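## Task

Bring plate M60 to nest OUT while the two remaining plates finish in the nests they began in. Every plate must lie flat within its nest's locators, its well A1 at the nest corner labelled A1, and stay there without the robot holding it. Release and pull the grippers away at the end.

## Robot and tools

ROBOT. Two Doosan M1013 six-joint arms, left_arm and right_arm, each with a Robotiq 140 two-finger gripper. Base of left_arm is at (-0.032, +0.507, 0) m, right_arm at (-0.030, -0.589, 0) m, both nearly unrotated (small yaw). Either arm may be parked out of the way.

SCENE FRAME. Origin on the table top midway between the arms; +z up, +x out over the table, left_arm on the +y side. 'left' and 'right' are arm names, not image sides. Nest OUT sits between the arms; in front of them an arc holds N1, N2, N3 and RD, in clockwise order seen from above. Well A1 is at each plate's cut-off corner. A fixed bar-code scanner beside RD reads a plate lying flat in RD with A1 at the A1 corner, once nothing blocks its view; that is how plate IDs are found.

execute_actions. Argument actions: a list holding one action, or empty to just get state and images. An action may have rows, steps and until.
- rows: 1 to 15 rows, each applied for one control step (1/30 s). Each row has 18 numbers in [-1, 1]: left_arm's 6 joint values, then its gripper position, force_limit, speed; then the same 9 for right_arm. Always all 18, even if one arm stays still.
- Joint values are scaled offsets, not poses: each is measured from that joint's angle at the start of the action (the last reported angles), not from the previous row. Order: waist, shoulder, elbow, forearm roll, wrist pitch, wrist roll. 1.0 equals 1.398 rad for waist and shoulder, 2.097 rad for elbow, 2.622 rad for the last three. So all zeros holds the arm where it is. Stated ranges: elbow -2.792 to 2.792 rad, all others -6.283 to 6.283 rad; a request more than 0.010 rad beyond a range is refused, and a joint pushed to its real end is stopped there ('joint sent to its limit').
- Gripper numbers are absolute commands, not offsets. position: +1 fully open (140 mm), pads touch near -0.8, -1 closes until blocked. force_limit: -1 about 14 N, 0 about 60 N, +1 about 107 N. speed: -1 about 30 mm/s, 0 about 140, +1 about 250. A 0 is a real command, so to keep a gripper unchanged resend its previous three numbers.
- steps: 1 to 450 control steps, no fewer than the row count, default 15. After the last row each arm keeps heading for that row's target and the gripper keeps that row's command, so long moves need more steps.
- until: stops the action at the first step where all conditions hold, without halting motion. Only the scanner can be named, with fields code (lowercase ID such as m60 or e07, or no_read) and reads (count of changes from no_read to an ID). Comparisons are written as [op, value] with =, !=, <, <=, >, >=; numbers require one. Unknown names or out-of-range values make the whole call refused.

MOTION LIMITS. Joint targets move at most 2.09 rad/s (waist, shoulder), 3.14 (elbow), 3.93 (wrist joints), reaching that speed over 0.3 s, with all joints of an arm synchronised. Each step a target may lead the measured angle by no more than 0.456 rad (waist, shoulder), 0.683 (elbow), 0.854 (wrist joints), and targets that would put the gripper over 70 mm from where it is are pulled back. Big moves therefore take several calls; if steps run out early, send the remainder next call rather than hoping the arm drifts on. 'joint command not followed' means the clearance check altered or blocked targets; that arm drops its target and rests. Between your replies the robot holds the last command.

RESULTS. A state line per arm gives end_effector_position (m), end_effector_quat_wxyz and velocities in the scene frame; the printed position may be off, more so at long reach. end_effector_position is the point between closed pads; fingertips extend about 33 mm past it when closed, 9 mm when open, and move about 24 mm further out while closing, so keep that clearance over surfaces. Joint positions and velocities are listed per arm in rad and rad/s. object_status: 0 moving, 1 blocked while opening, 2 blocked while closing (a grip), 3 reached target or pads met (a thin item may still be held). Confirm a grip by status 2. position_measured is in counts, 3 open to 230 pads touching, not linear. To squeeze harder while at status 2, raise force_limit and switch position between -1 and -0.98. Flange force estimates outside force on the gripper, including held weight; it is noisy, worst during acceleration, and may say 'no reading'. Scanner lines give code and reads. Camera calibration (K, distortion, world-to-camera transforms) is given for cam_high, cam_low, cam_left_wrist, cam_right_wrist, with small per-scene errors.

FAULTS AND CARE. An arm stops for 10 s and skips the call if a joint's contact torque hits its load limit (waist and shoulder 295 N m, elbow 139, wrist joints 39.1, held weight included) or if any outside force reaches 144 N. MOTOR HOT warns of heating from holding loads; overheating brakes the arm. Avoid arm-to-arm contact, hard pushes, slams, slips and drops, and never let anything leave the table. Occasional tugs on held parts or pushes on loose items can occur.

OTHER TOOLS. zoom_image(camera, region): region [x0, y0, x1, y1] in pixels of that camera's 504x504 image, origin top-left, at most 504 by 504. read_manual(section='licences') returns licence text only. finished_scene(scene): pass the current scene number once the plates sit correctly, released and clear; it is irreversible and reports success.

Each tool is called after "Request:" by a JSON object that holds its "name" and its "arguments".

## Session

Request:
{"name": "execute_actions", "arguments": {"actions": []}}

Scene clock: 0.00 s.
left_arm: end_effector_position=(+0.5231, +0.0202, +0.2352) position_measured=3 object_status=3 end_effector_quat_wxyz=(-0.259, -0.228, +0.887, -0.308) end_effector_velocity=(+0.001, +0.000, +0.000) end_effector_angular_velocity=(-0.000, -0.001, +0.003) | right_arm: end_effector_position=(+0.3665, -0.7269, +0.3340) position_measured=3 object_status=3 end_effector_quat_wxyz=(-0.477, -0.454, +0.656, +0.368) end_effector_velocity=(+0.000, +0.000, +0.000) end_effector_angular_velocity=(+0.000, +0.001, +0.000)
Joint positions: left_arm=[-0.387  0.367  1.71  -0.89   1.248  4.159] | right_arm=[-0.153  0.424  1.698 -0.266  2.29   3.215]
Joint velocities: left_arm=[ 0.001 -0.001 -0.    -0.    -0.001 -0.001] | right_arm=[0.001 0.    0.    0.    0.001 0.   ]
Flange force (N, the push that the arm receives, along the gripper's own x y z axes): no reading
scanner: code=no_read reads=0

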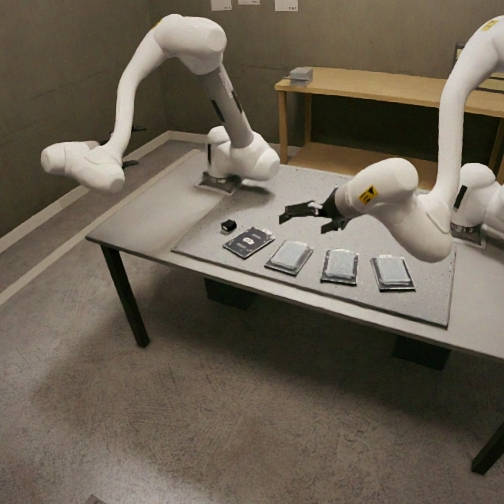

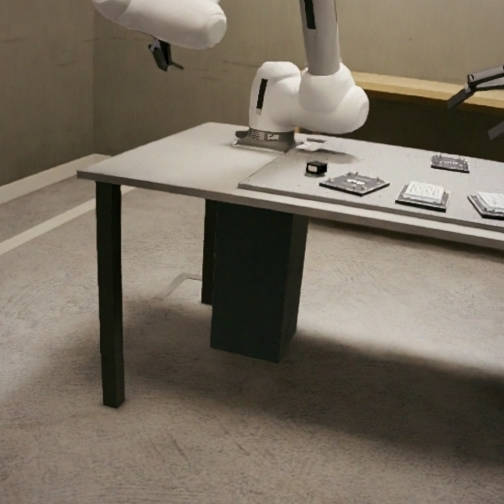

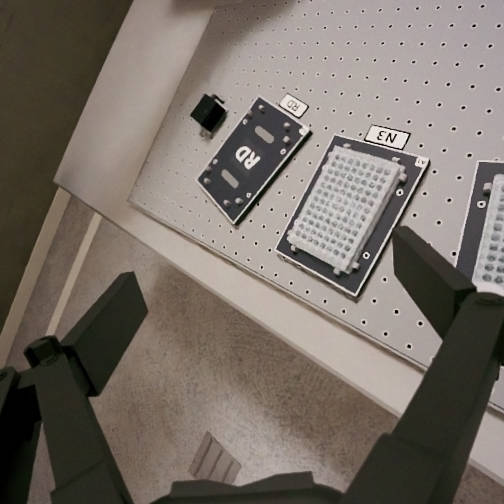

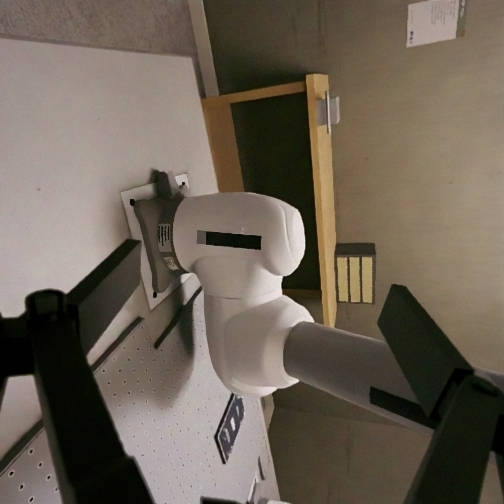

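Request:
{"name": "zoom_image", "arguments": {"camera": "cam_high", "region": [200, 190, 440, 310]}}

Request:
{"name": "zoom_image", "arguments": {"camera": "cam_left_wrist", "region": [180, 80, 504, 310]}}

Request:
{"name": "zoom_image", "arguments": {"camera": "cam_low", "region": [290, 140, 504, 230]}}

Region (200, 190, 440, 310) of cam_high's 504x504 image, scaled by 2.100, with more detail than that image has.

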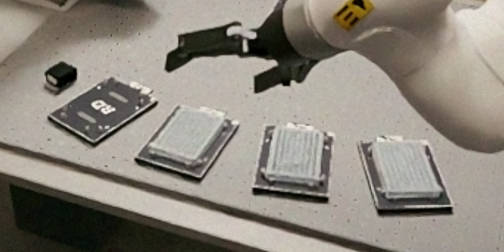

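Region (180, 80, 504, 310) of cam_left_wrist's 504x504 image, scaled by 1.556, with more detail than that image has; it fills the top 358 rows of this view, and the rest is white.

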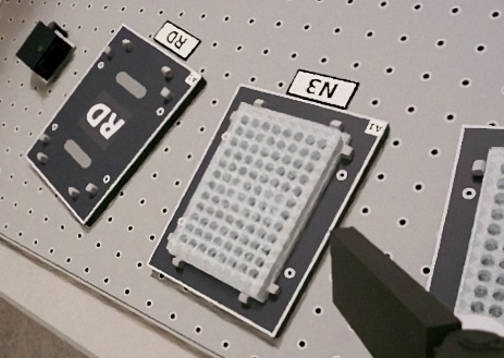

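Region (290, 140, 504, 230) of cam_low's 504x504 image, scaled by 2.355, with more detail than that image has; it fills the top 212 rows of this view, and the rest is white.

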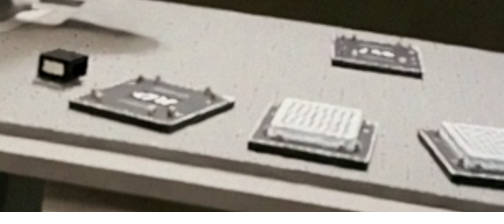

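Request:
{"name": "execute_actions", "arguments": {"actions": [{"rows": [[-0.3542,-0.0069,-0.0615,0.3394,-0.0171,-0.1232,1,0,0,0,0,0,0,0,0,1,0,0]], "steps": 40}]}}

Scene clock: 32.37 s.
left_arm: end_effector_position=(+0.4398, -0.0627, +0.1998) position_measured=3 object_status=3 end_effector_quat_wxyz=(-0.000, +0.025, +1.000, +0.000) end_effector_velocity=(-0.001, -0.000, -0.001) end_effector_angular_velocity=(+0.002, +0.001, -0.002) | right_arm: end_effector_position=(+0.3665, -0.7269, +0.3340) position_measured=3 object_status=3 end_effector_quat_wxyz=(-0.477, -0.454, +0.656, +0.368) end_effector_velocity=(+0.000, +0.001, -0.000) end_effector_angular_velocity=(-0.000, -0.001, +0.001)
Joint positions: left_arm=[-0.882  0.357  1.581  0.     1.203  3.836] | right_arm=[-0.153  0.424  1.698 -0.266  2.29   3.215]
Joint velocities: left_arm=[-0.001  0.001 -0.     0.     0.001  0.001] | right_arm=[ 0.001 -0.     0.     0.    -0.001  0.   ]
Flange force (N, the push that the arm receives, along the gripper's own x y z axes): left_arm=[0.8 0.9 1.4] | right_arm=[-3.2 -2.7 2.1]
scanner: code=no_read reads=0
camera_calibration (this result's frames):
cam_left_wrist: T_world_to_cam=[[0.257506, 0.964585, -0.0571479, -0.0360867], [0.895735, -0.216107, 0.388531, -0.473934], [0.362421, -0.151238, -0.919662, 0.188324], [0, 0, 0, 1]] pos_world=[0.365559, -0.03913, 0.35527]
cam_right_wrist: T_world_to_cam=[[-0.298532, 0.14346, 0.943556, -0.101042], [0.439933, 0.898027, 0.00265333, 0.511595], [-0.846958, 0.415893, -0.331202, 0.901074], [0, 0, 0, 1]] pos_world=[0.50794, -0.819681, 0.392419]

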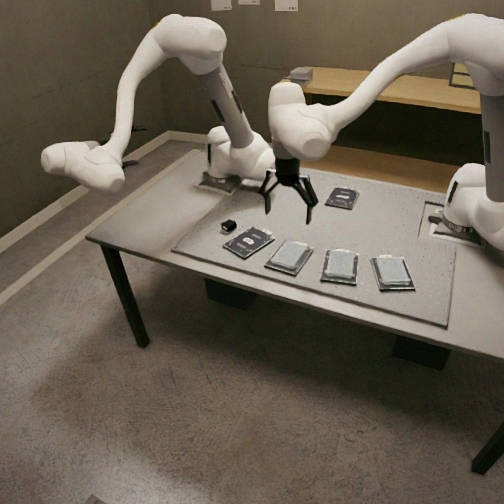

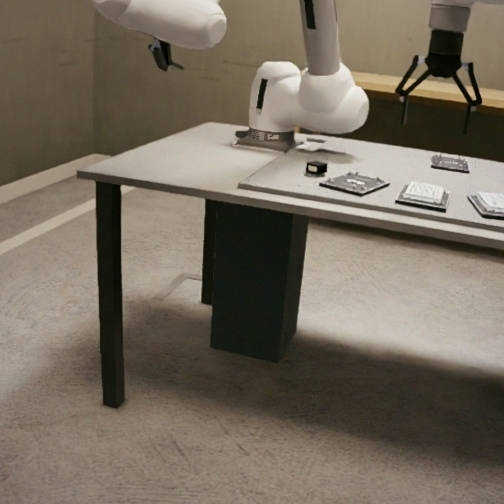

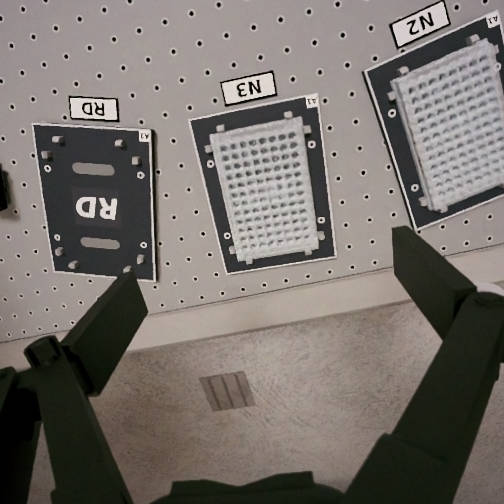

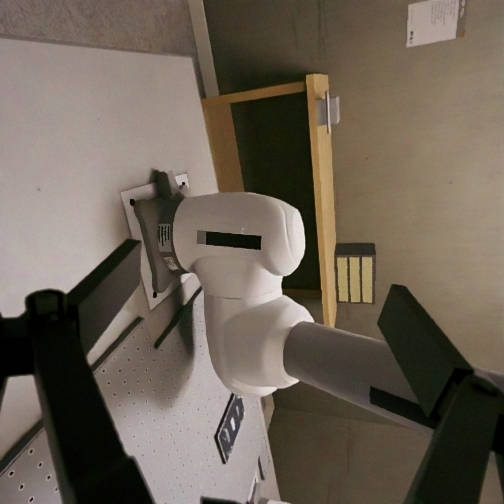

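Request:
{"name": "zoom_image", "arguments": {"camera": "cam_left_wrist", "region": [170, 80, 370, 280]}}

Request:
{"name": "zoom_image", "arguments": {"camera": "cam_left_wrist", "region": [0, 90, 200, 290]}}

Request:
{"name": "zoom_image", "arguments": {"camera": "cam_left_wrist", "region": [344, 0, 504, 240]}}

Region (170, 80, 370, 280) of cam_left_wrist's 504x504 image, scaled by 2.520, with more detail than that image has.

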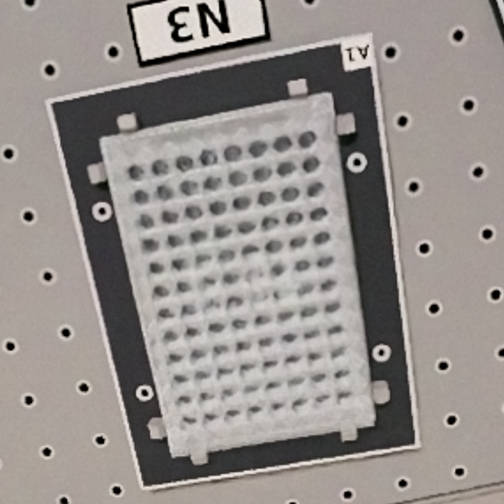

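Region (0, 90, 200, 290) of cam_left_wrist's 504x504 image, scaled by 2.520, with more detail than that image has.

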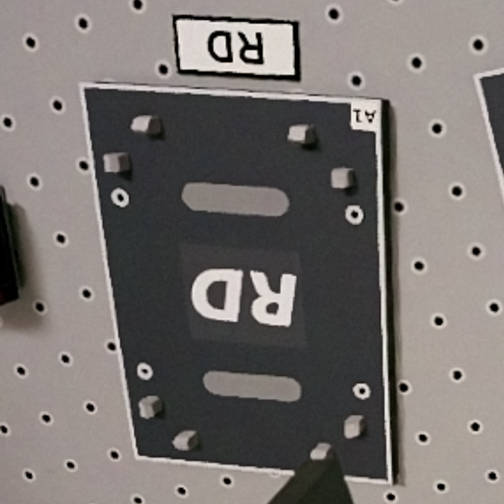

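Region (344, 0, 504, 240) of cam_left_wrist's 504x504 image, scaled by 2.100, with more detail than that image has.

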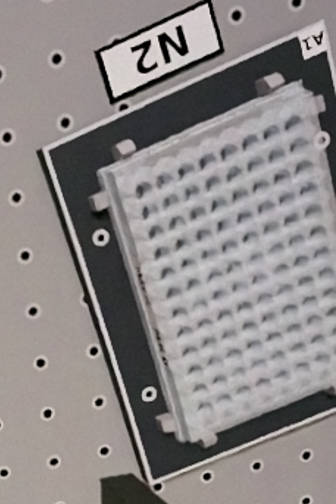

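Request:
{"name": "zoom_image", "arguments": {"camera": "cam_left_wrist", "region": [220, 225, 280, 275]}}

Request:
{"name": "zoom_image", "arguments": {"camera": "cam_left_wrist", "region": [270, 95, 330, 145]}}

Request:
{"name": "zoom_image", "arguments": {"camera": "cam_left_wrist", "region": [444, 10, 504, 70]}}

Request:
{"name": "zoom_image", "arguments": {"camera": "cam_left_wrist", "region": [390, 110, 470, 220]}}

Region (220, 225, 280, 275) of cam_left_wrist's 504x504 image, scaled by 8.400, with more detail than that image has.

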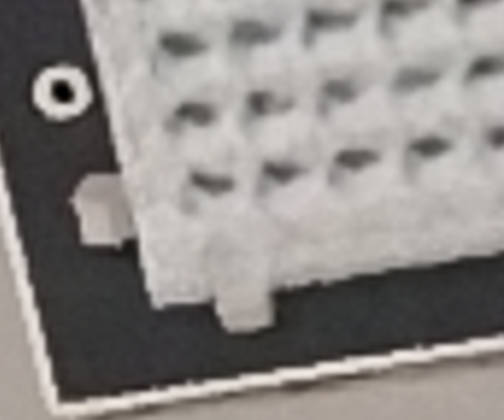

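Region (270, 95, 330, 145) of cam_left_wrist's 504x504 image, scaled by 8.400, with more detail than that image has.

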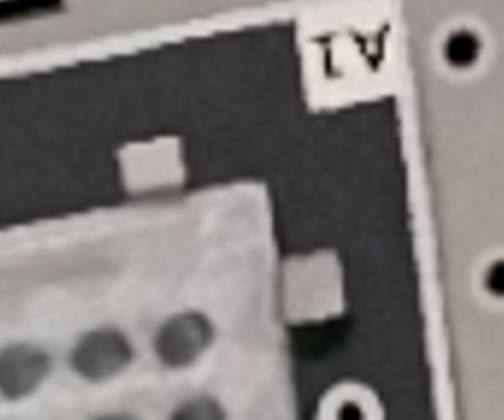

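Region (444, 10, 504, 70) of cam_left_wrist's 504x504 image, scaled by 8.400, with more detail than that image has.

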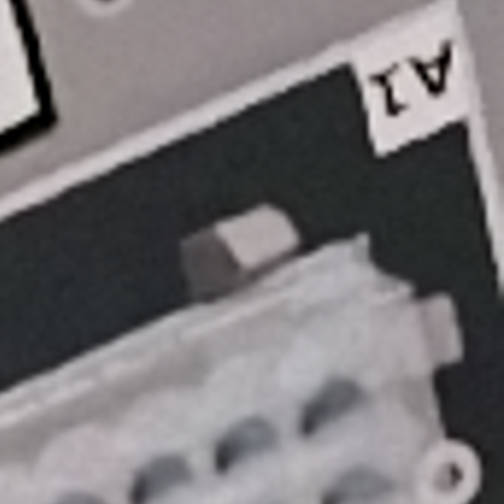

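Region (390, 110, 470, 220) of cam_left_wrist's 504x504 image, scaled by 4.582, with more detail than that image has; it fills the left 367 columns of this view, and the rest is white.

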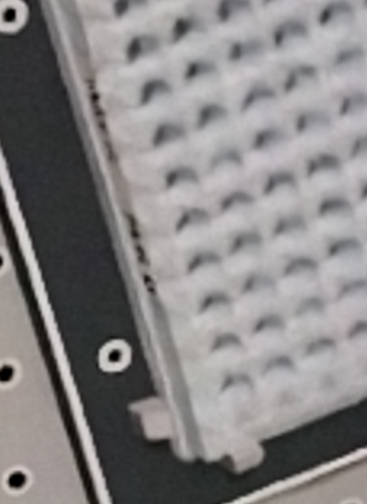

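Request:
{"name": "execute_actions", "arguments": {"actions": [{"rows": [[0.0011,0.0679,0.0572,0,-0.0819,0.0078,0.55,0,0,0,0,0,0,0,0,1,0,0]], "steps": 30}]}}

Scene clock: 60.47 s.
left_arm: end_effector_position=(+0.4402, -0.0613, +0.0700) position_measured=59 object_status=3 end_effector_quat_wxyz=(-0.000, +0.034, +0.999, +0.000) end_effector_velocity=(+0.001, -0.000, +0.000) end_effector_angular_velocity=(-0.001, -0.002, -0.001) | right_arm: end_effector_position=(+0.3665, -0.7269, +0.3340) position_measured=3 object_status=3 end_effector_quat_wxyz=(-0.477, -0.454, +0.656, +0.368) end_effector_velocity=(-0.000, +0.000, +0.001) end_effector_angular_velocity=(-0.000, -0.002, +0.001)
Joint positions: left_arm=[-0.881  0.452  1.701  0.     0.988  3.857] | right_arm=[-0.153  0.424  1.698 -0.266  2.29   3.215]
Joint velocities: left_arm=[ 0.    -0.    -0.     0.001 -0.001  0.001] | right_arm=[ 0.001 -0.002 -0.     0.     0.    -0.   ]
Flange force (N, the push that the arm receives, along the gripper's own x y z axes): left_arm=[-1.6 2.0 0.0] | right_arm=[-2.2 -2.1 1.5]
scanner: code=no_read reads=0
camera_calibration (this result's frames):
cam_left_wrist: T_world_to_cam=[[0.275699, 0.959549, -0.0570521, -0.053266], [0.891537, -0.233066, 0.388383, -0.422718], [0.359376, -0.157941, -0.91973, 0.0699912], [0, 0, 0, 1]] pos_world=[0.366401, -0.0363553, 0.225511]
cam_right_wrist: T_world_to_cam=[[-0.298532, 0.14346, 0.943556, -0.101042], [0.439933, 0.898027, 0.00265328, 0.511595], [-0.846958, 0.415893, -0.331202, 0.901074], [0, 0, 0, 1]] pos_world=[0.50794, -0.819681, 0.392419]

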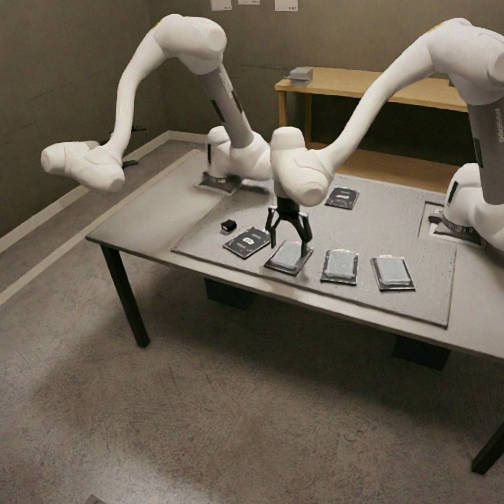

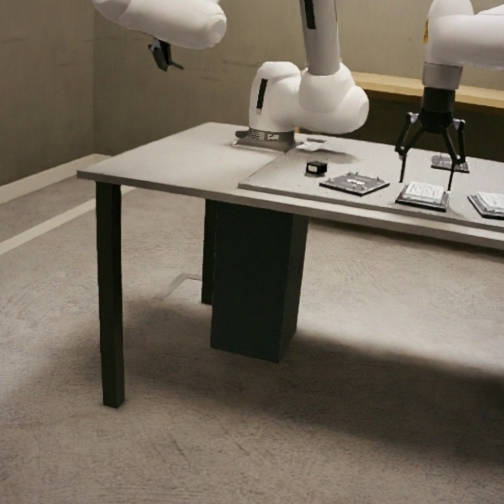

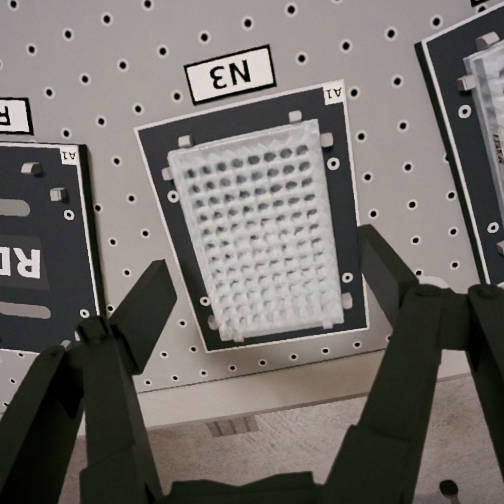

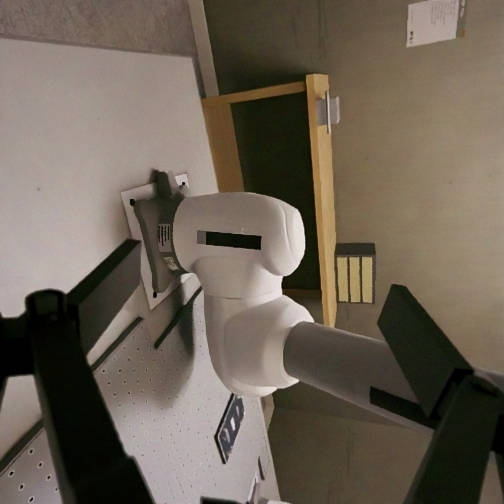

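Request:
{"name": "zoom_image", "arguments": {"camera": "cam_left_wrist", "region": [120, 70, 400, 360]}}

Request:
{"name": "zoom_image", "arguments": {"camera": "cam_left_wrist", "region": [454, 100, 504, 200]}}

Request:
{"name": "zoom_image", "arguments": {"camera": "cam_low", "region": [380, 140, 480, 220]}}

Region (120, 70, 400, 360) of cam_left_wrist's 504x504 image, scaled by 1.738, with more detail than that image has; it fills the left 487 columns of this view, and the rest is white.

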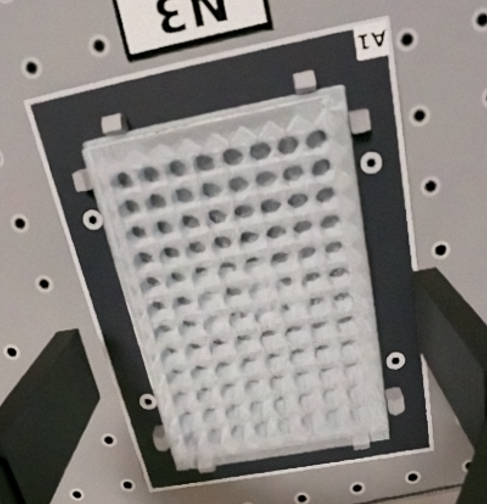

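Region (454, 100, 504, 200) of cam_left_wrist's 504x504 image, scaled by 5.040, with more detail than that image has.

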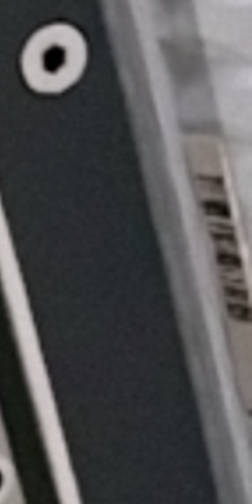

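Region (380, 140, 480, 220) of cam_low's 504x504 image, scaled by 5.040, with more detail than that image has; it fills the top 403 rows of this view, and the rest is white.

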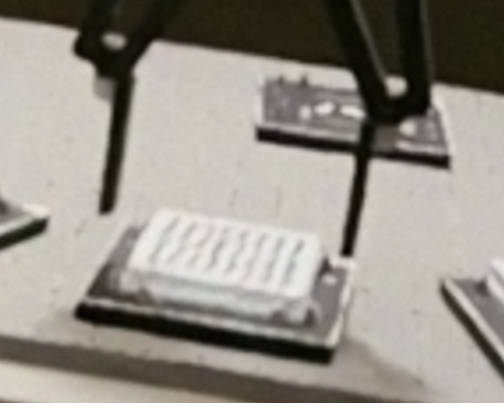

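Request:
{"name": "execute_actions", "arguments": {"actions": [{"rows": [[-0.006,0.1301,-0.1208,0,0.1471,-0.8719,1,0,1,0,0,0,0,0,0,1,0,0]], "steps": 30}]}}

Scene clock: 114.97 s.
left_arm: end_effector_position=(+0.4440, -0.0768, +0.0622) position_measured=3 object_status=3 end_effector_quat_wxyz=(-0.070, +0.881, -0.446, -0.140) end_effector_velocity=(-0.000, -0.000, -0.000) end_effector_angular_velocity=(+0.019, -0.025, +0.096) | right_arm: end_effector_position=(+0.3665, -0.7269, +0.3340) position_measured=3 object_status=3 end_effector_quat_wxyz=(-0.477, -0.454, +0.656, +0.368) end_effector_velocity=(+0.000, -0.000, -0.001) end_effector_angular_velocity=(+0.000, +0.001, -0.001)
Joint positions: left_arm=[-0.889  0.634  1.448  0.     1.374  1.575] | right_arm=[-0.153  0.424  1.698 -0.266  2.29   3.215]
Joint velocities: left_arm=[-0.001  0.    -0.    -0.     0.    -0.101] | right_arm=[-0.001  0.001  0.     0.    -0.    -0.   ]
Flange force (N, the push that the arm receives, along the gripper's own x y z axes): left_arm=[0.0 -0.9 0.5] | right_arm=[-2.7 -2.3 3.0]
scanner: code=no_read reads=0
camera_calibration (this result's frames):
cam_left_wrist: T_world_to_cam=[[-0.914794, -0.403759, 0.0114487, 0.379784], [-0.300223, 0.698627, 0.649452, 0.157759], [-0.270221, 0.590677, -0.760317, 0.386127], [0, 0, 0, 1]] pos_world=[0.499126, -0.184949, 0.186774]
cam_right_wrist: T_world_to_cam=[[-0.298532, 0.14346, 0.943556, -0.101042], [0.439933, 0.898027, 0.00265329, 0.511595], [-0.846958, 0.415893, -0.331202, 0.901074], [0, 0, 0, 1]] pos_world=[0.50794, -0.819681, 0.392419]

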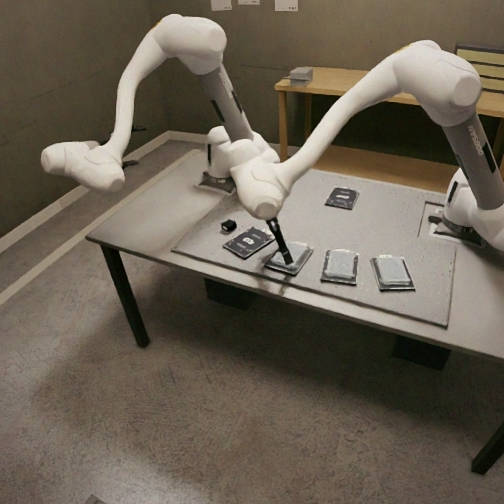

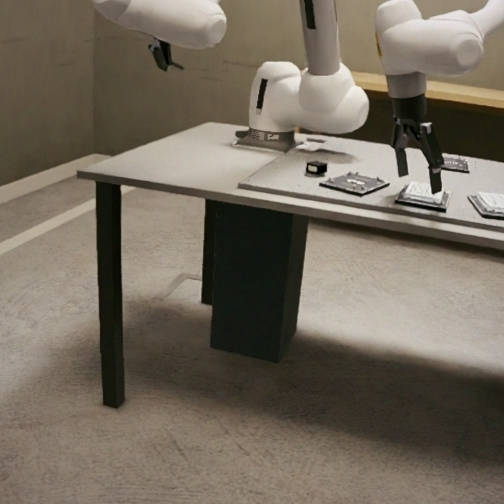

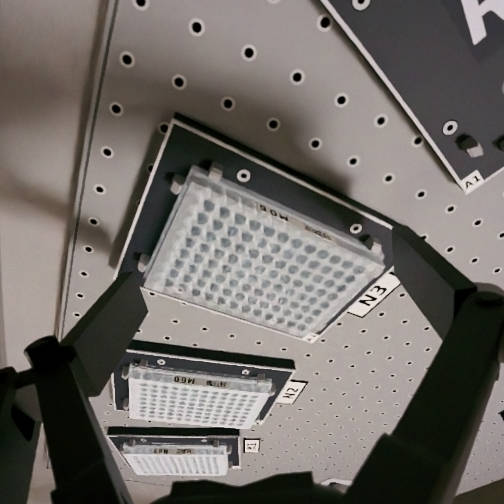

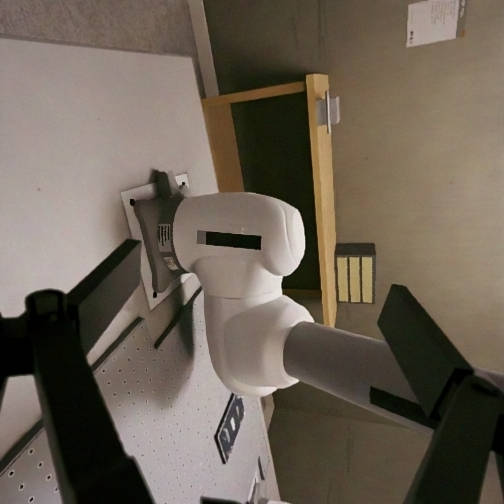

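Labels include text. Zooming.

Request:
{"name": "zoom_image", "arguments": {"camera": "cam_left_wrist", "region": [245, 195, 345, 250]}}

Request:
{"name": "zoom_image", "arguments": {"camera": "cam_left_wrist", "region": [160, 365, 240, 400]}}

Request:
{"name": "zoom_image", "arguments": {"camera": "cam_left_wrist", "region": [140, 438, 210, 466]}}

Region (245, 195, 345, 250) of cam_left_wrist's 504x504 image, scaled by 5.040, with more detail than that image has; it fills the top 277 rows of this view, and the rest is white.

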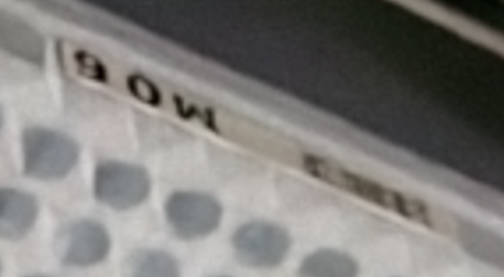

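Region (160, 365, 240, 400) of cam_left_wrist's 504x504 image, scaled by 6.300, with more detail than that image has; it fills the top 220 rows of this view, and the rest is white.

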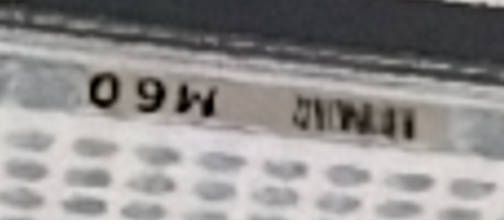

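Region (140, 438, 210, 466) of cam_left_wrist's 504x504 image, scaled by 7.200, with more detail than that image has; it fills the top 202 rows of this view, and the rest is white.

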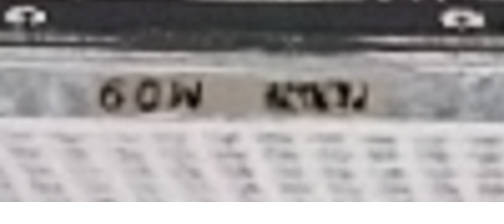

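Request:
{"name": "zoom_image", "arguments": {"camera": "cam_high", "region": [310, 175, 380, 220]}}

Request:
{"name": "zoom_image", "arguments": {"camera": "cam_right_wrist", "region": [190, 380, 280, 480]}}

Region (310, 175, 380, 220) of cam_high's 504x504 image, scaled by 7.200, with more detail than that image has; it fills the top 324 rows of this view, and the rest is white.

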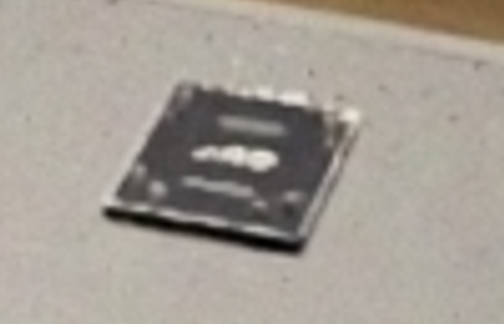

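Region (190, 380, 280, 480) of cam_right_wrist's 504x504 image, scaled by 5.040, with more detail than that image has; it fills the left 454 columns of this view, and the rest is white.

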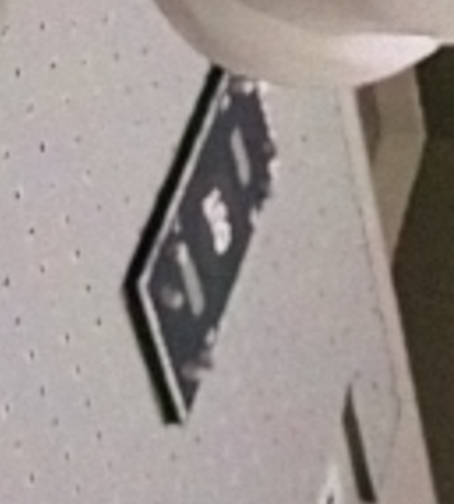

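Request:
{"name": "execute_actions", "arguments": {"actions": [{"rows": [[0.1241,-0.2906,0.2448,0,-0.1608,-0.3580,0.55,0,0,0,0,0,0,0,0,1,0,0]], "steps": 28}]}}

Scene clock: 143.30 s.
left_arm: end_effector_position=(+0.4241, +0.1216, +0.0999) position_measured=59 object_status=3 end_effector_quat_wxyz=(-0.000, +0.996, +0.087, -0.000) end_effector_velocity=(-0.001, +0.001, +0.001) end_effector_angular_velocity=(-0.003, -0.003, +0.008) | right_arm: end_effector_position=(+0.3665, -0.7269, +0.3340) position_measured=3 object_status=3 end_effector_quat_wxyz=(-0.477, -0.454, +0.656, +0.368) end_effector_velocity=(+0.000, -0.000, -0.001) end_effector_angular_velocity=(-0.000, +0.002, -0.000)
Joint positions: left_arm=[-0.716  0.228  1.961  0.     0.953  0.637] | right_arm=[-0.153  0.424  1.698 -0.266  2.29   3.215]
Joint velocities: left_arm=[ 0.001 -0.005  0.005 -0.001 -0.005 -0.006] | right_arm=[-0.     0.002 -0.    -0.     0.     0.   ]
Flange force (N, the push that the arm receives, along the gripper's own x y z axes): left_arm=[4.4 -0.8 1.5] | right_arm=[-2.4 -4.0 1.4]
scanner: code=no_read reads=0
camera_calibration (this result's frames):
cam_left_wrist: T_world_to_cam=[[-0.0367731, -0.997664, -0.0575666, 0.147985], [-0.921247, 0.0115217, 0.388808, 0.361723], [-0.387236, 0.0673307, -0.919519, 0.421353], [0, 0, 0, 1]] pos_world=[0.501841, 0.115102, 0.25532]
cam_right_wrist: T_world_to_cam=[[-0.298532, 0.14346, 0.943556, -0.101042], [0.439933, 0.898027, 0.00265339, 0.511595], [-0.846958, 0.415893, -0.331202, 0.901074], [0, 0, 0, 1]] pos_world=[0.50794, -0.819681, 0.392419]

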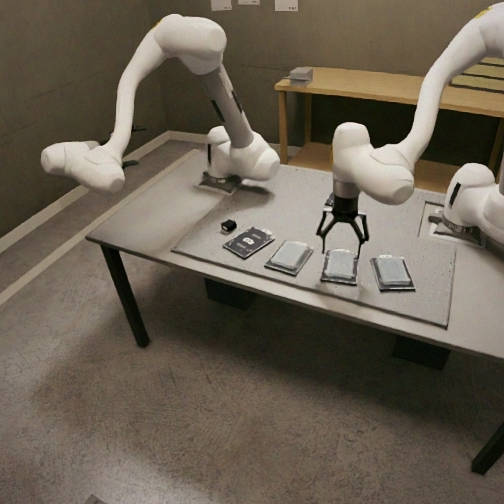

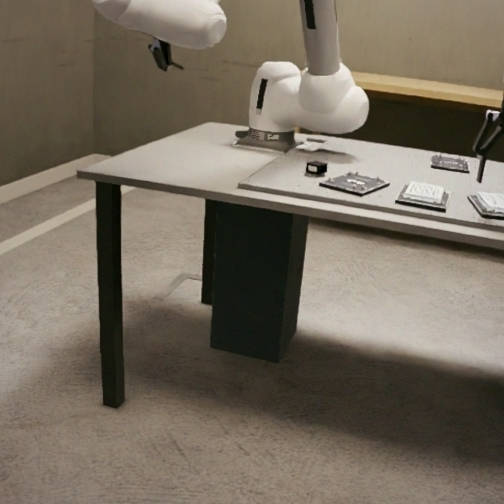

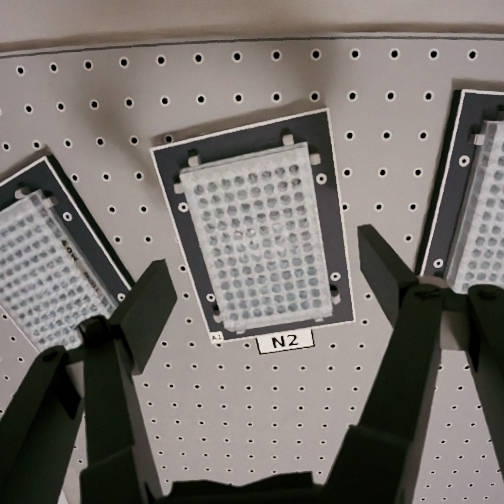

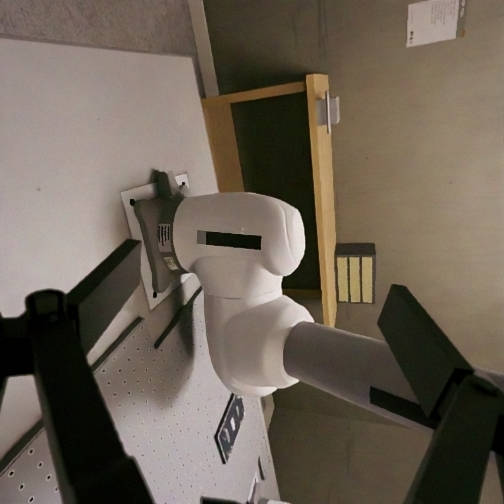

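Request:
{"name": "zoom_image", "arguments": {"camera": "cam_left_wrist", "region": [130, 95, 390, 355]}}

Region (130, 95, 390, 355) of cam_left_wrist's 504x504 image, scaled by 1.938, with more detail than that image has.

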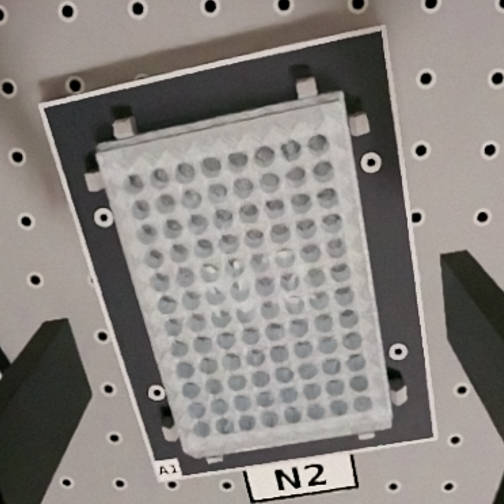

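Request:
{"name": "execute_actions", "arguments": {"actions": [{"rows": [[-0.00355,0.02967,0.02531,0,-0.03606,-0.0042,0.55,0,0,0,0,0,0,0,0,1,0,0]], "steps": 22}]}}

Scene clock: 167.30 s.
left_arm: end_effector_position=(+0.4167, +0.1247, +0.0520) position_measured=59 object_status=3 end_effector_quat_wxyz=(-0.000, +0.996, +0.090, -0.000) end_effector_velocity=(+0.000, +0.000, -0.000) end_effector_angular_velocity=(+0.000, +0.000, -0.000) | right_arm: end_effector_position=(+0.3665, -0.7269, +0.3340) position_measured=3 object_status=3 end_effector_quat_wxyz=(-0.477, -0.454, +0.656, +0.368) end_effector_velocity=(+0.000, +0.000, -0.000) end_effector_angular_velocity=(-0.000, -0.000, +0.001)
Joint positions: left_arm=[-0.721  0.27   2.014  0.     0.858  0.626] | right_arm=[-0.153  0.424  1.698 -0.266  2.29   3.215]
Joint velocities: left_arm=[ 0.     0.001 -0.     0.    -0.     0.   ] | right_arm=[ 0.001 -0.    -0.     0.    -0.     0.   ]
Flange force (N, the push that the arm receives, along the gripper's own x y z axes): left_arm=[1.1 0.5 2.1] | right_arm=[-2.5 -3.6 2.1]
scanner: code=no_read reads=0
camera_calibration (this result's frames):
cam_left_wrist: T_world_to_cam=[[-0.0307556, -0.997866, -0.0575903, 0.145547], [-0.921297, 0.00595581, 0.388814, 0.37413], [-0.387642, 0.065016, -0.919514, 0.374671], [0, 0, 0, 1]] pos_world=[0.494399, 0.118648, 0.20743]
cam_right_wrist: T_world_to_cam=[[-0.298532, 0.14346, 0.943556, -0.101042], [0.439933, 0.898027, 0.00265336, 0.511595], [-0.846958, 0.415893, -0.331202, 0.901074], [0, 0, 0, 1]] pos_world=[0.50794, -0.819681, 0.392419]

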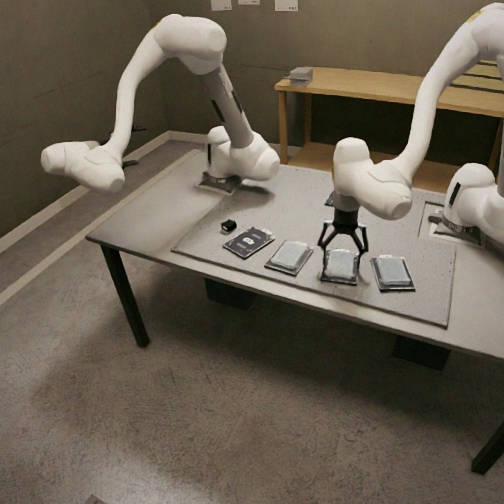

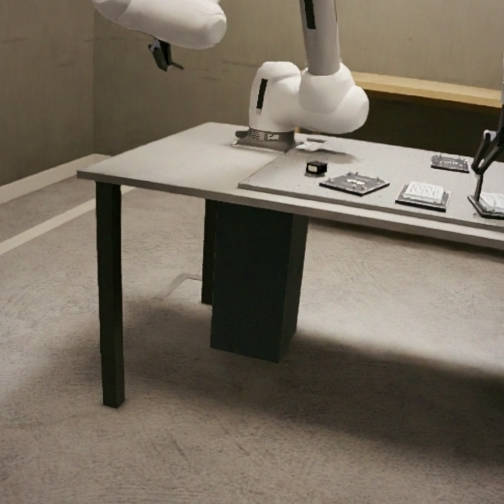

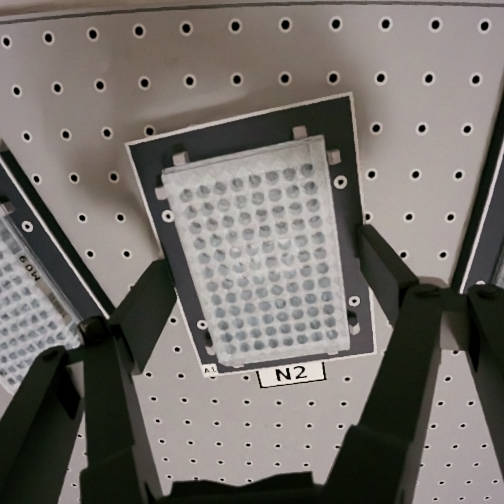

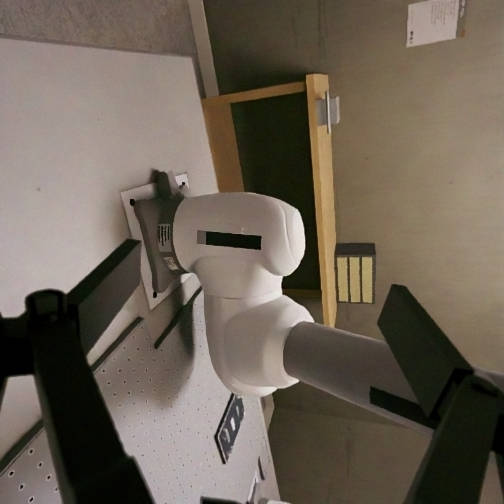

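Request:
{"name": "zoom_image", "arguments": {"camera": "cam_left_wrist", "region": [110, 85, 400, 385]}}

Request:
{"name": "zoom_image", "arguments": {"camera": "cam_high", "region": [305, 225, 385, 295]}}

Request:
{"name": "zoom_image", "arguments": {"camera": "cam_low", "region": [444, 170, 504, 230]}}

Region (110, 85, 400, 385) of cam_left_wrist's 504x504 image, scaled by 1.680, with more detail than that image has; it fills the left 487 columns of this view, and the rest is white.

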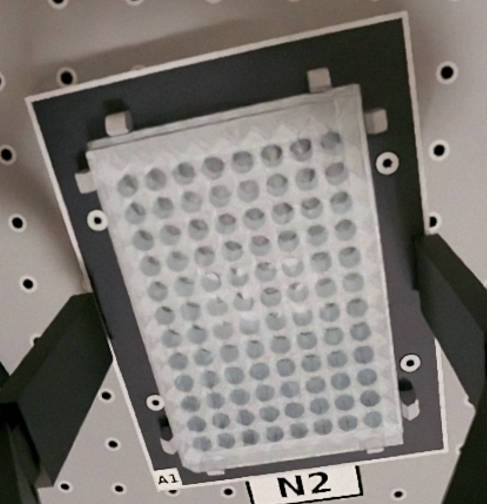

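Region (305, 225, 385, 295) of cam_high's 504x504 image, scaled by 6.300, with more detail than that image has; it fills the top 441 rows of this view, and the rest is white.

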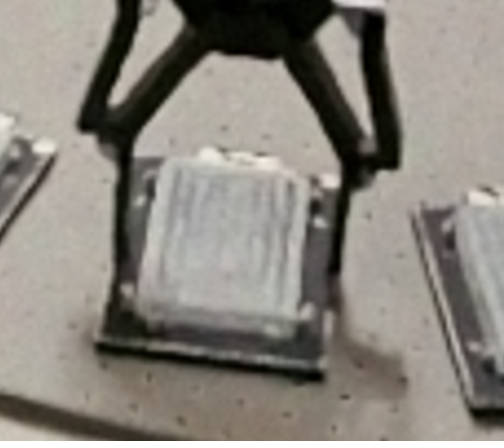

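Region (444, 170, 504, 230) of cam_low's 504x504 image, scaled by 8.400, with more detail than that image has.

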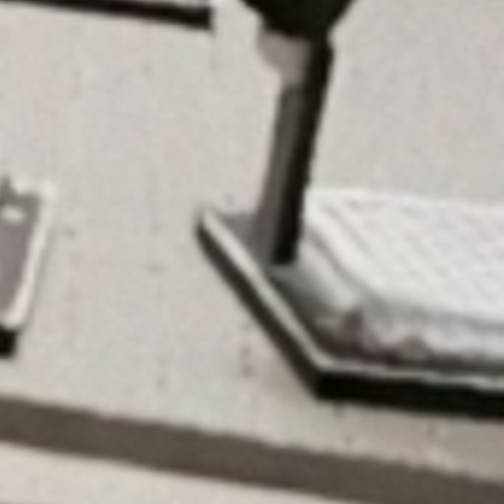

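Request:
{"name": "execute_actions", "arguments": {"actions": [{"rows": [[0,0.00167,0.00071,0,-0.00146,0,0.55,0.2,-0.3,0,0,0,0,0,0,1,0,0],[0,0.00167,0.00071,0,-0.00146,0,0.55,0.2,-0.3,0,0,0,0,0,0,1,0,0],[0,0.00167,0.00071,0,-0.00146,0,0.55,0.2,-0.3,0,0,0,0,0,0,1,0,0],[0,0.00167,0.00071,0,-0.00146,0,0.55,0.2,-0.3,0,0,0,0,0,0,1,0,0],[0,0.00167,0.00071,0,-0.00146,0,-1,0.2,-0.3,0,0,0,0,0,0,1,0,0]], "steps": 24}]}}

Scene clock: 180.33 s.
left_arm: end_effector_position=(+0.4167, +0.1246, +0.0501) position_measured=105 object_status=2 end_effector_quat_wxyz=(-0.000, +0.996, +0.090, -0.000) end_effector_velocity=(+0.000, +0.001, +0.000) end_effector_angular_velocity=(+0.002, -0.000, -0.002) | right_arm: end_effector_position=(+0.3665, -0.7269, +0.3340) position_measured=3 object_status=3 end_effector_quat_wxyz=(-0.477, -0.454, +0.656, +0.368) end_effector_velocity=(-0.000, -0.000, +0.000) end_effector_angular_velocity=(-0.000, -0.000, -0.000)
Joint positions: left_arm=[-0.721  0.272  2.015 -0.     0.854  0.626] | right_arm=[-0.153  0.424  1.698 -0.266  2.29   3.215]
Joint velocities: left_arm=[ 0.    -0.    -0.     0.002  0.001  0.   ] | right_arm=[-0. -0.  0. -0. -0. -0.]
Flange force (N, the push that the arm receives, along the gripper's own x y z axes): left_arm=[-5.3 5.1 -81.5] | right_arm=[-2.9 -3.0 2.3]
scanner: code=no_read reads=0
camera_calibration (this result's frames):
cam_left_wrist: T_world_to_cam=[[-0.030711, -0.997881, -0.0573638, 0.145305], [-0.921327, 0.00600793, 0.388742, 0.374882], [-0.387574, 0.0647895, -0.919559, 0.372927], [0, 0, 0, 1]] pos_world=[0.494388, 0.118583, 0.205531]
cam_right_wrist: T_world_to_cam=[[-0.298532, 0.14346, 0.943556, -0.101042], [0.439933, 0.898027, 0.00265317, 0.511595], [-0.846958, 0.415893, -0.331202, 0.901074], [0, 0, 0, 1]] pos_world=[0.50794, -0.819681, 0.392419]

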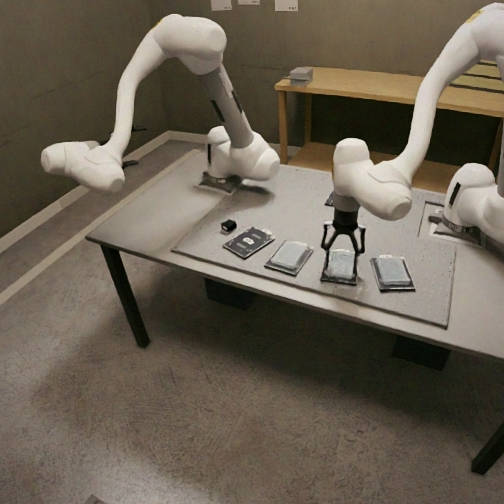

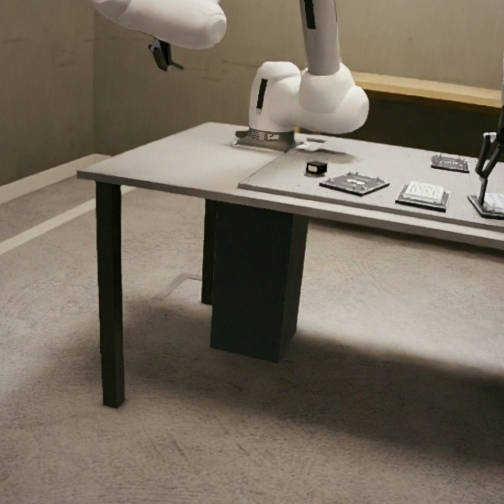

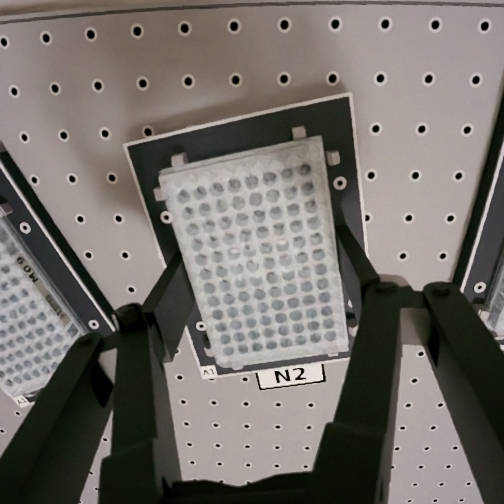

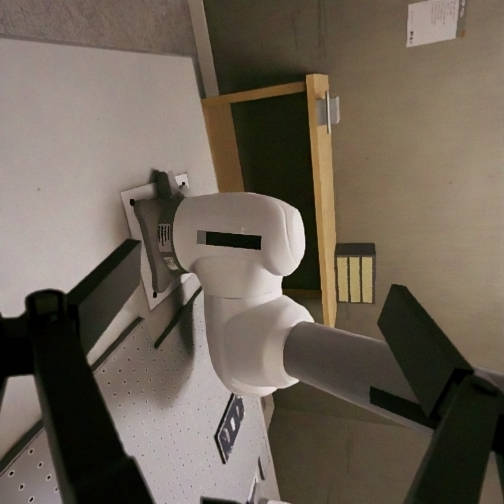

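Request:
{"name": "execute_actions", "arguments": {"actions": [{"rows": [[0,-0.00167,-0.00071,0,0.00146,0,-1,0.2,-0.3,0,0,0,0,0,0,1,0,0]], "steps": 12}]}}

Scene clock: 182.50 s.
left_arm: end_effector_position=(+0.4165, +0.1248, +0.0519) position_measured=106 object_status=2 end_effector_quat_wxyz=(-0.000, +0.996, +0.090, -0.000) end_effector_velocity=(+0.001, -0.001, +0.001) end_effector_angular_velocity=(-0.002, -0.001, +0.002) | right_arm: end_effector_position=(+0.3665, -0.7269, +0.3340) position_measured=3 object_status=3 end_effector_quat_wxyz=(-0.477, -0.454, +0.656, +0.368) end_effector_velocity=(-0.000, +0.000, +0.001) end_effector_angular_velocity=(-0.000, -0.001, +0.000)
Joint positions: left_arm=[-0.721  0.27   2.014  0.     0.858  0.626] | right_arm=[-0.153  0.424  1.698 -0.266  2.29   3.215]
Joint velocities: left_arm=[ 0.    -0.    -0.002 -0.001  0.    -0.001] | right_arm=[-0.    -0.001 -0.    -0.     0.     0.   ]
Flange force (N, the push that the arm receives, along the gripper's own x y z axes): left_arm=[-1.1 23.3 3.5] | right_arm=[-2.8 -1.3 2.2]
scanner: code=no_read reads=0
camera_calibration (this result's frames):
cam_left_wrist: T_world_to_cam=[[-0.0307585, -0.997856, -0.0577656, 0.145681], [-0.921222, 0.00587759, 0.388992, 0.374002], [-0.387819, 0.0651798, -0.919428, 0.374576], [0, 0, 0, 1]] pos_world=[0.494288, 0.118755, 0.207327]
cam_right_wrist: T_world_to_cam=[[-0.298532, 0.14346, 0.943556, -0.101042], [0.439933, 0.898027, 0.00265326, 0.511595], [-0.846958, 0.415893, -0.331203, 0.901074], [0, 0, 0, 1]] pos_world=[0.50794, -0.819681, 0.392419]

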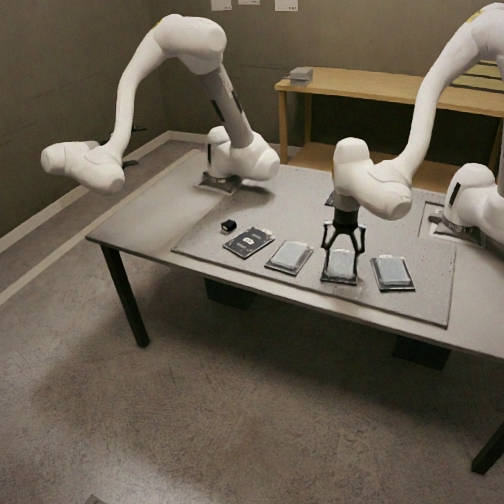

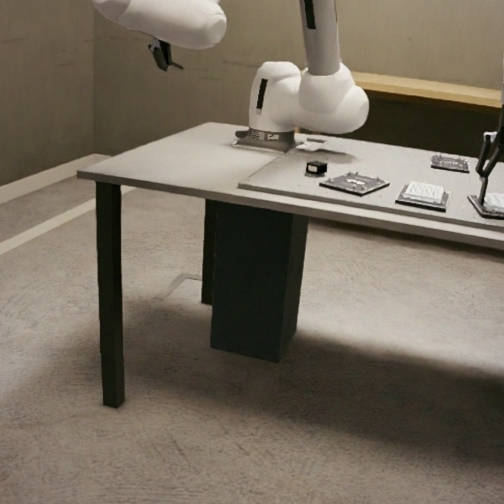

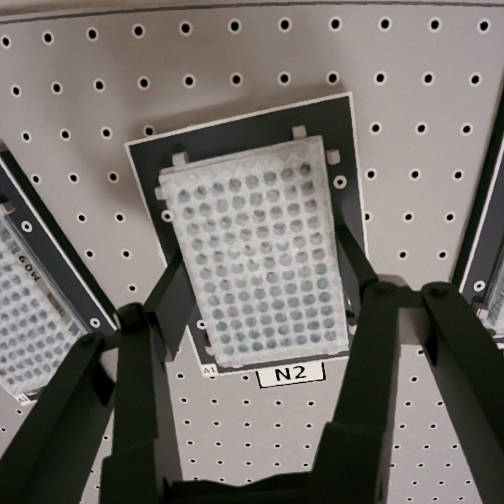

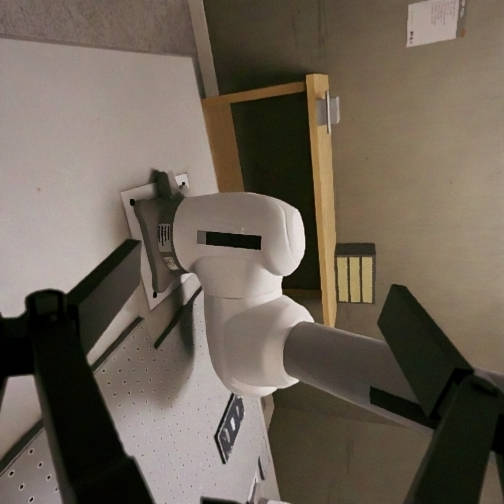

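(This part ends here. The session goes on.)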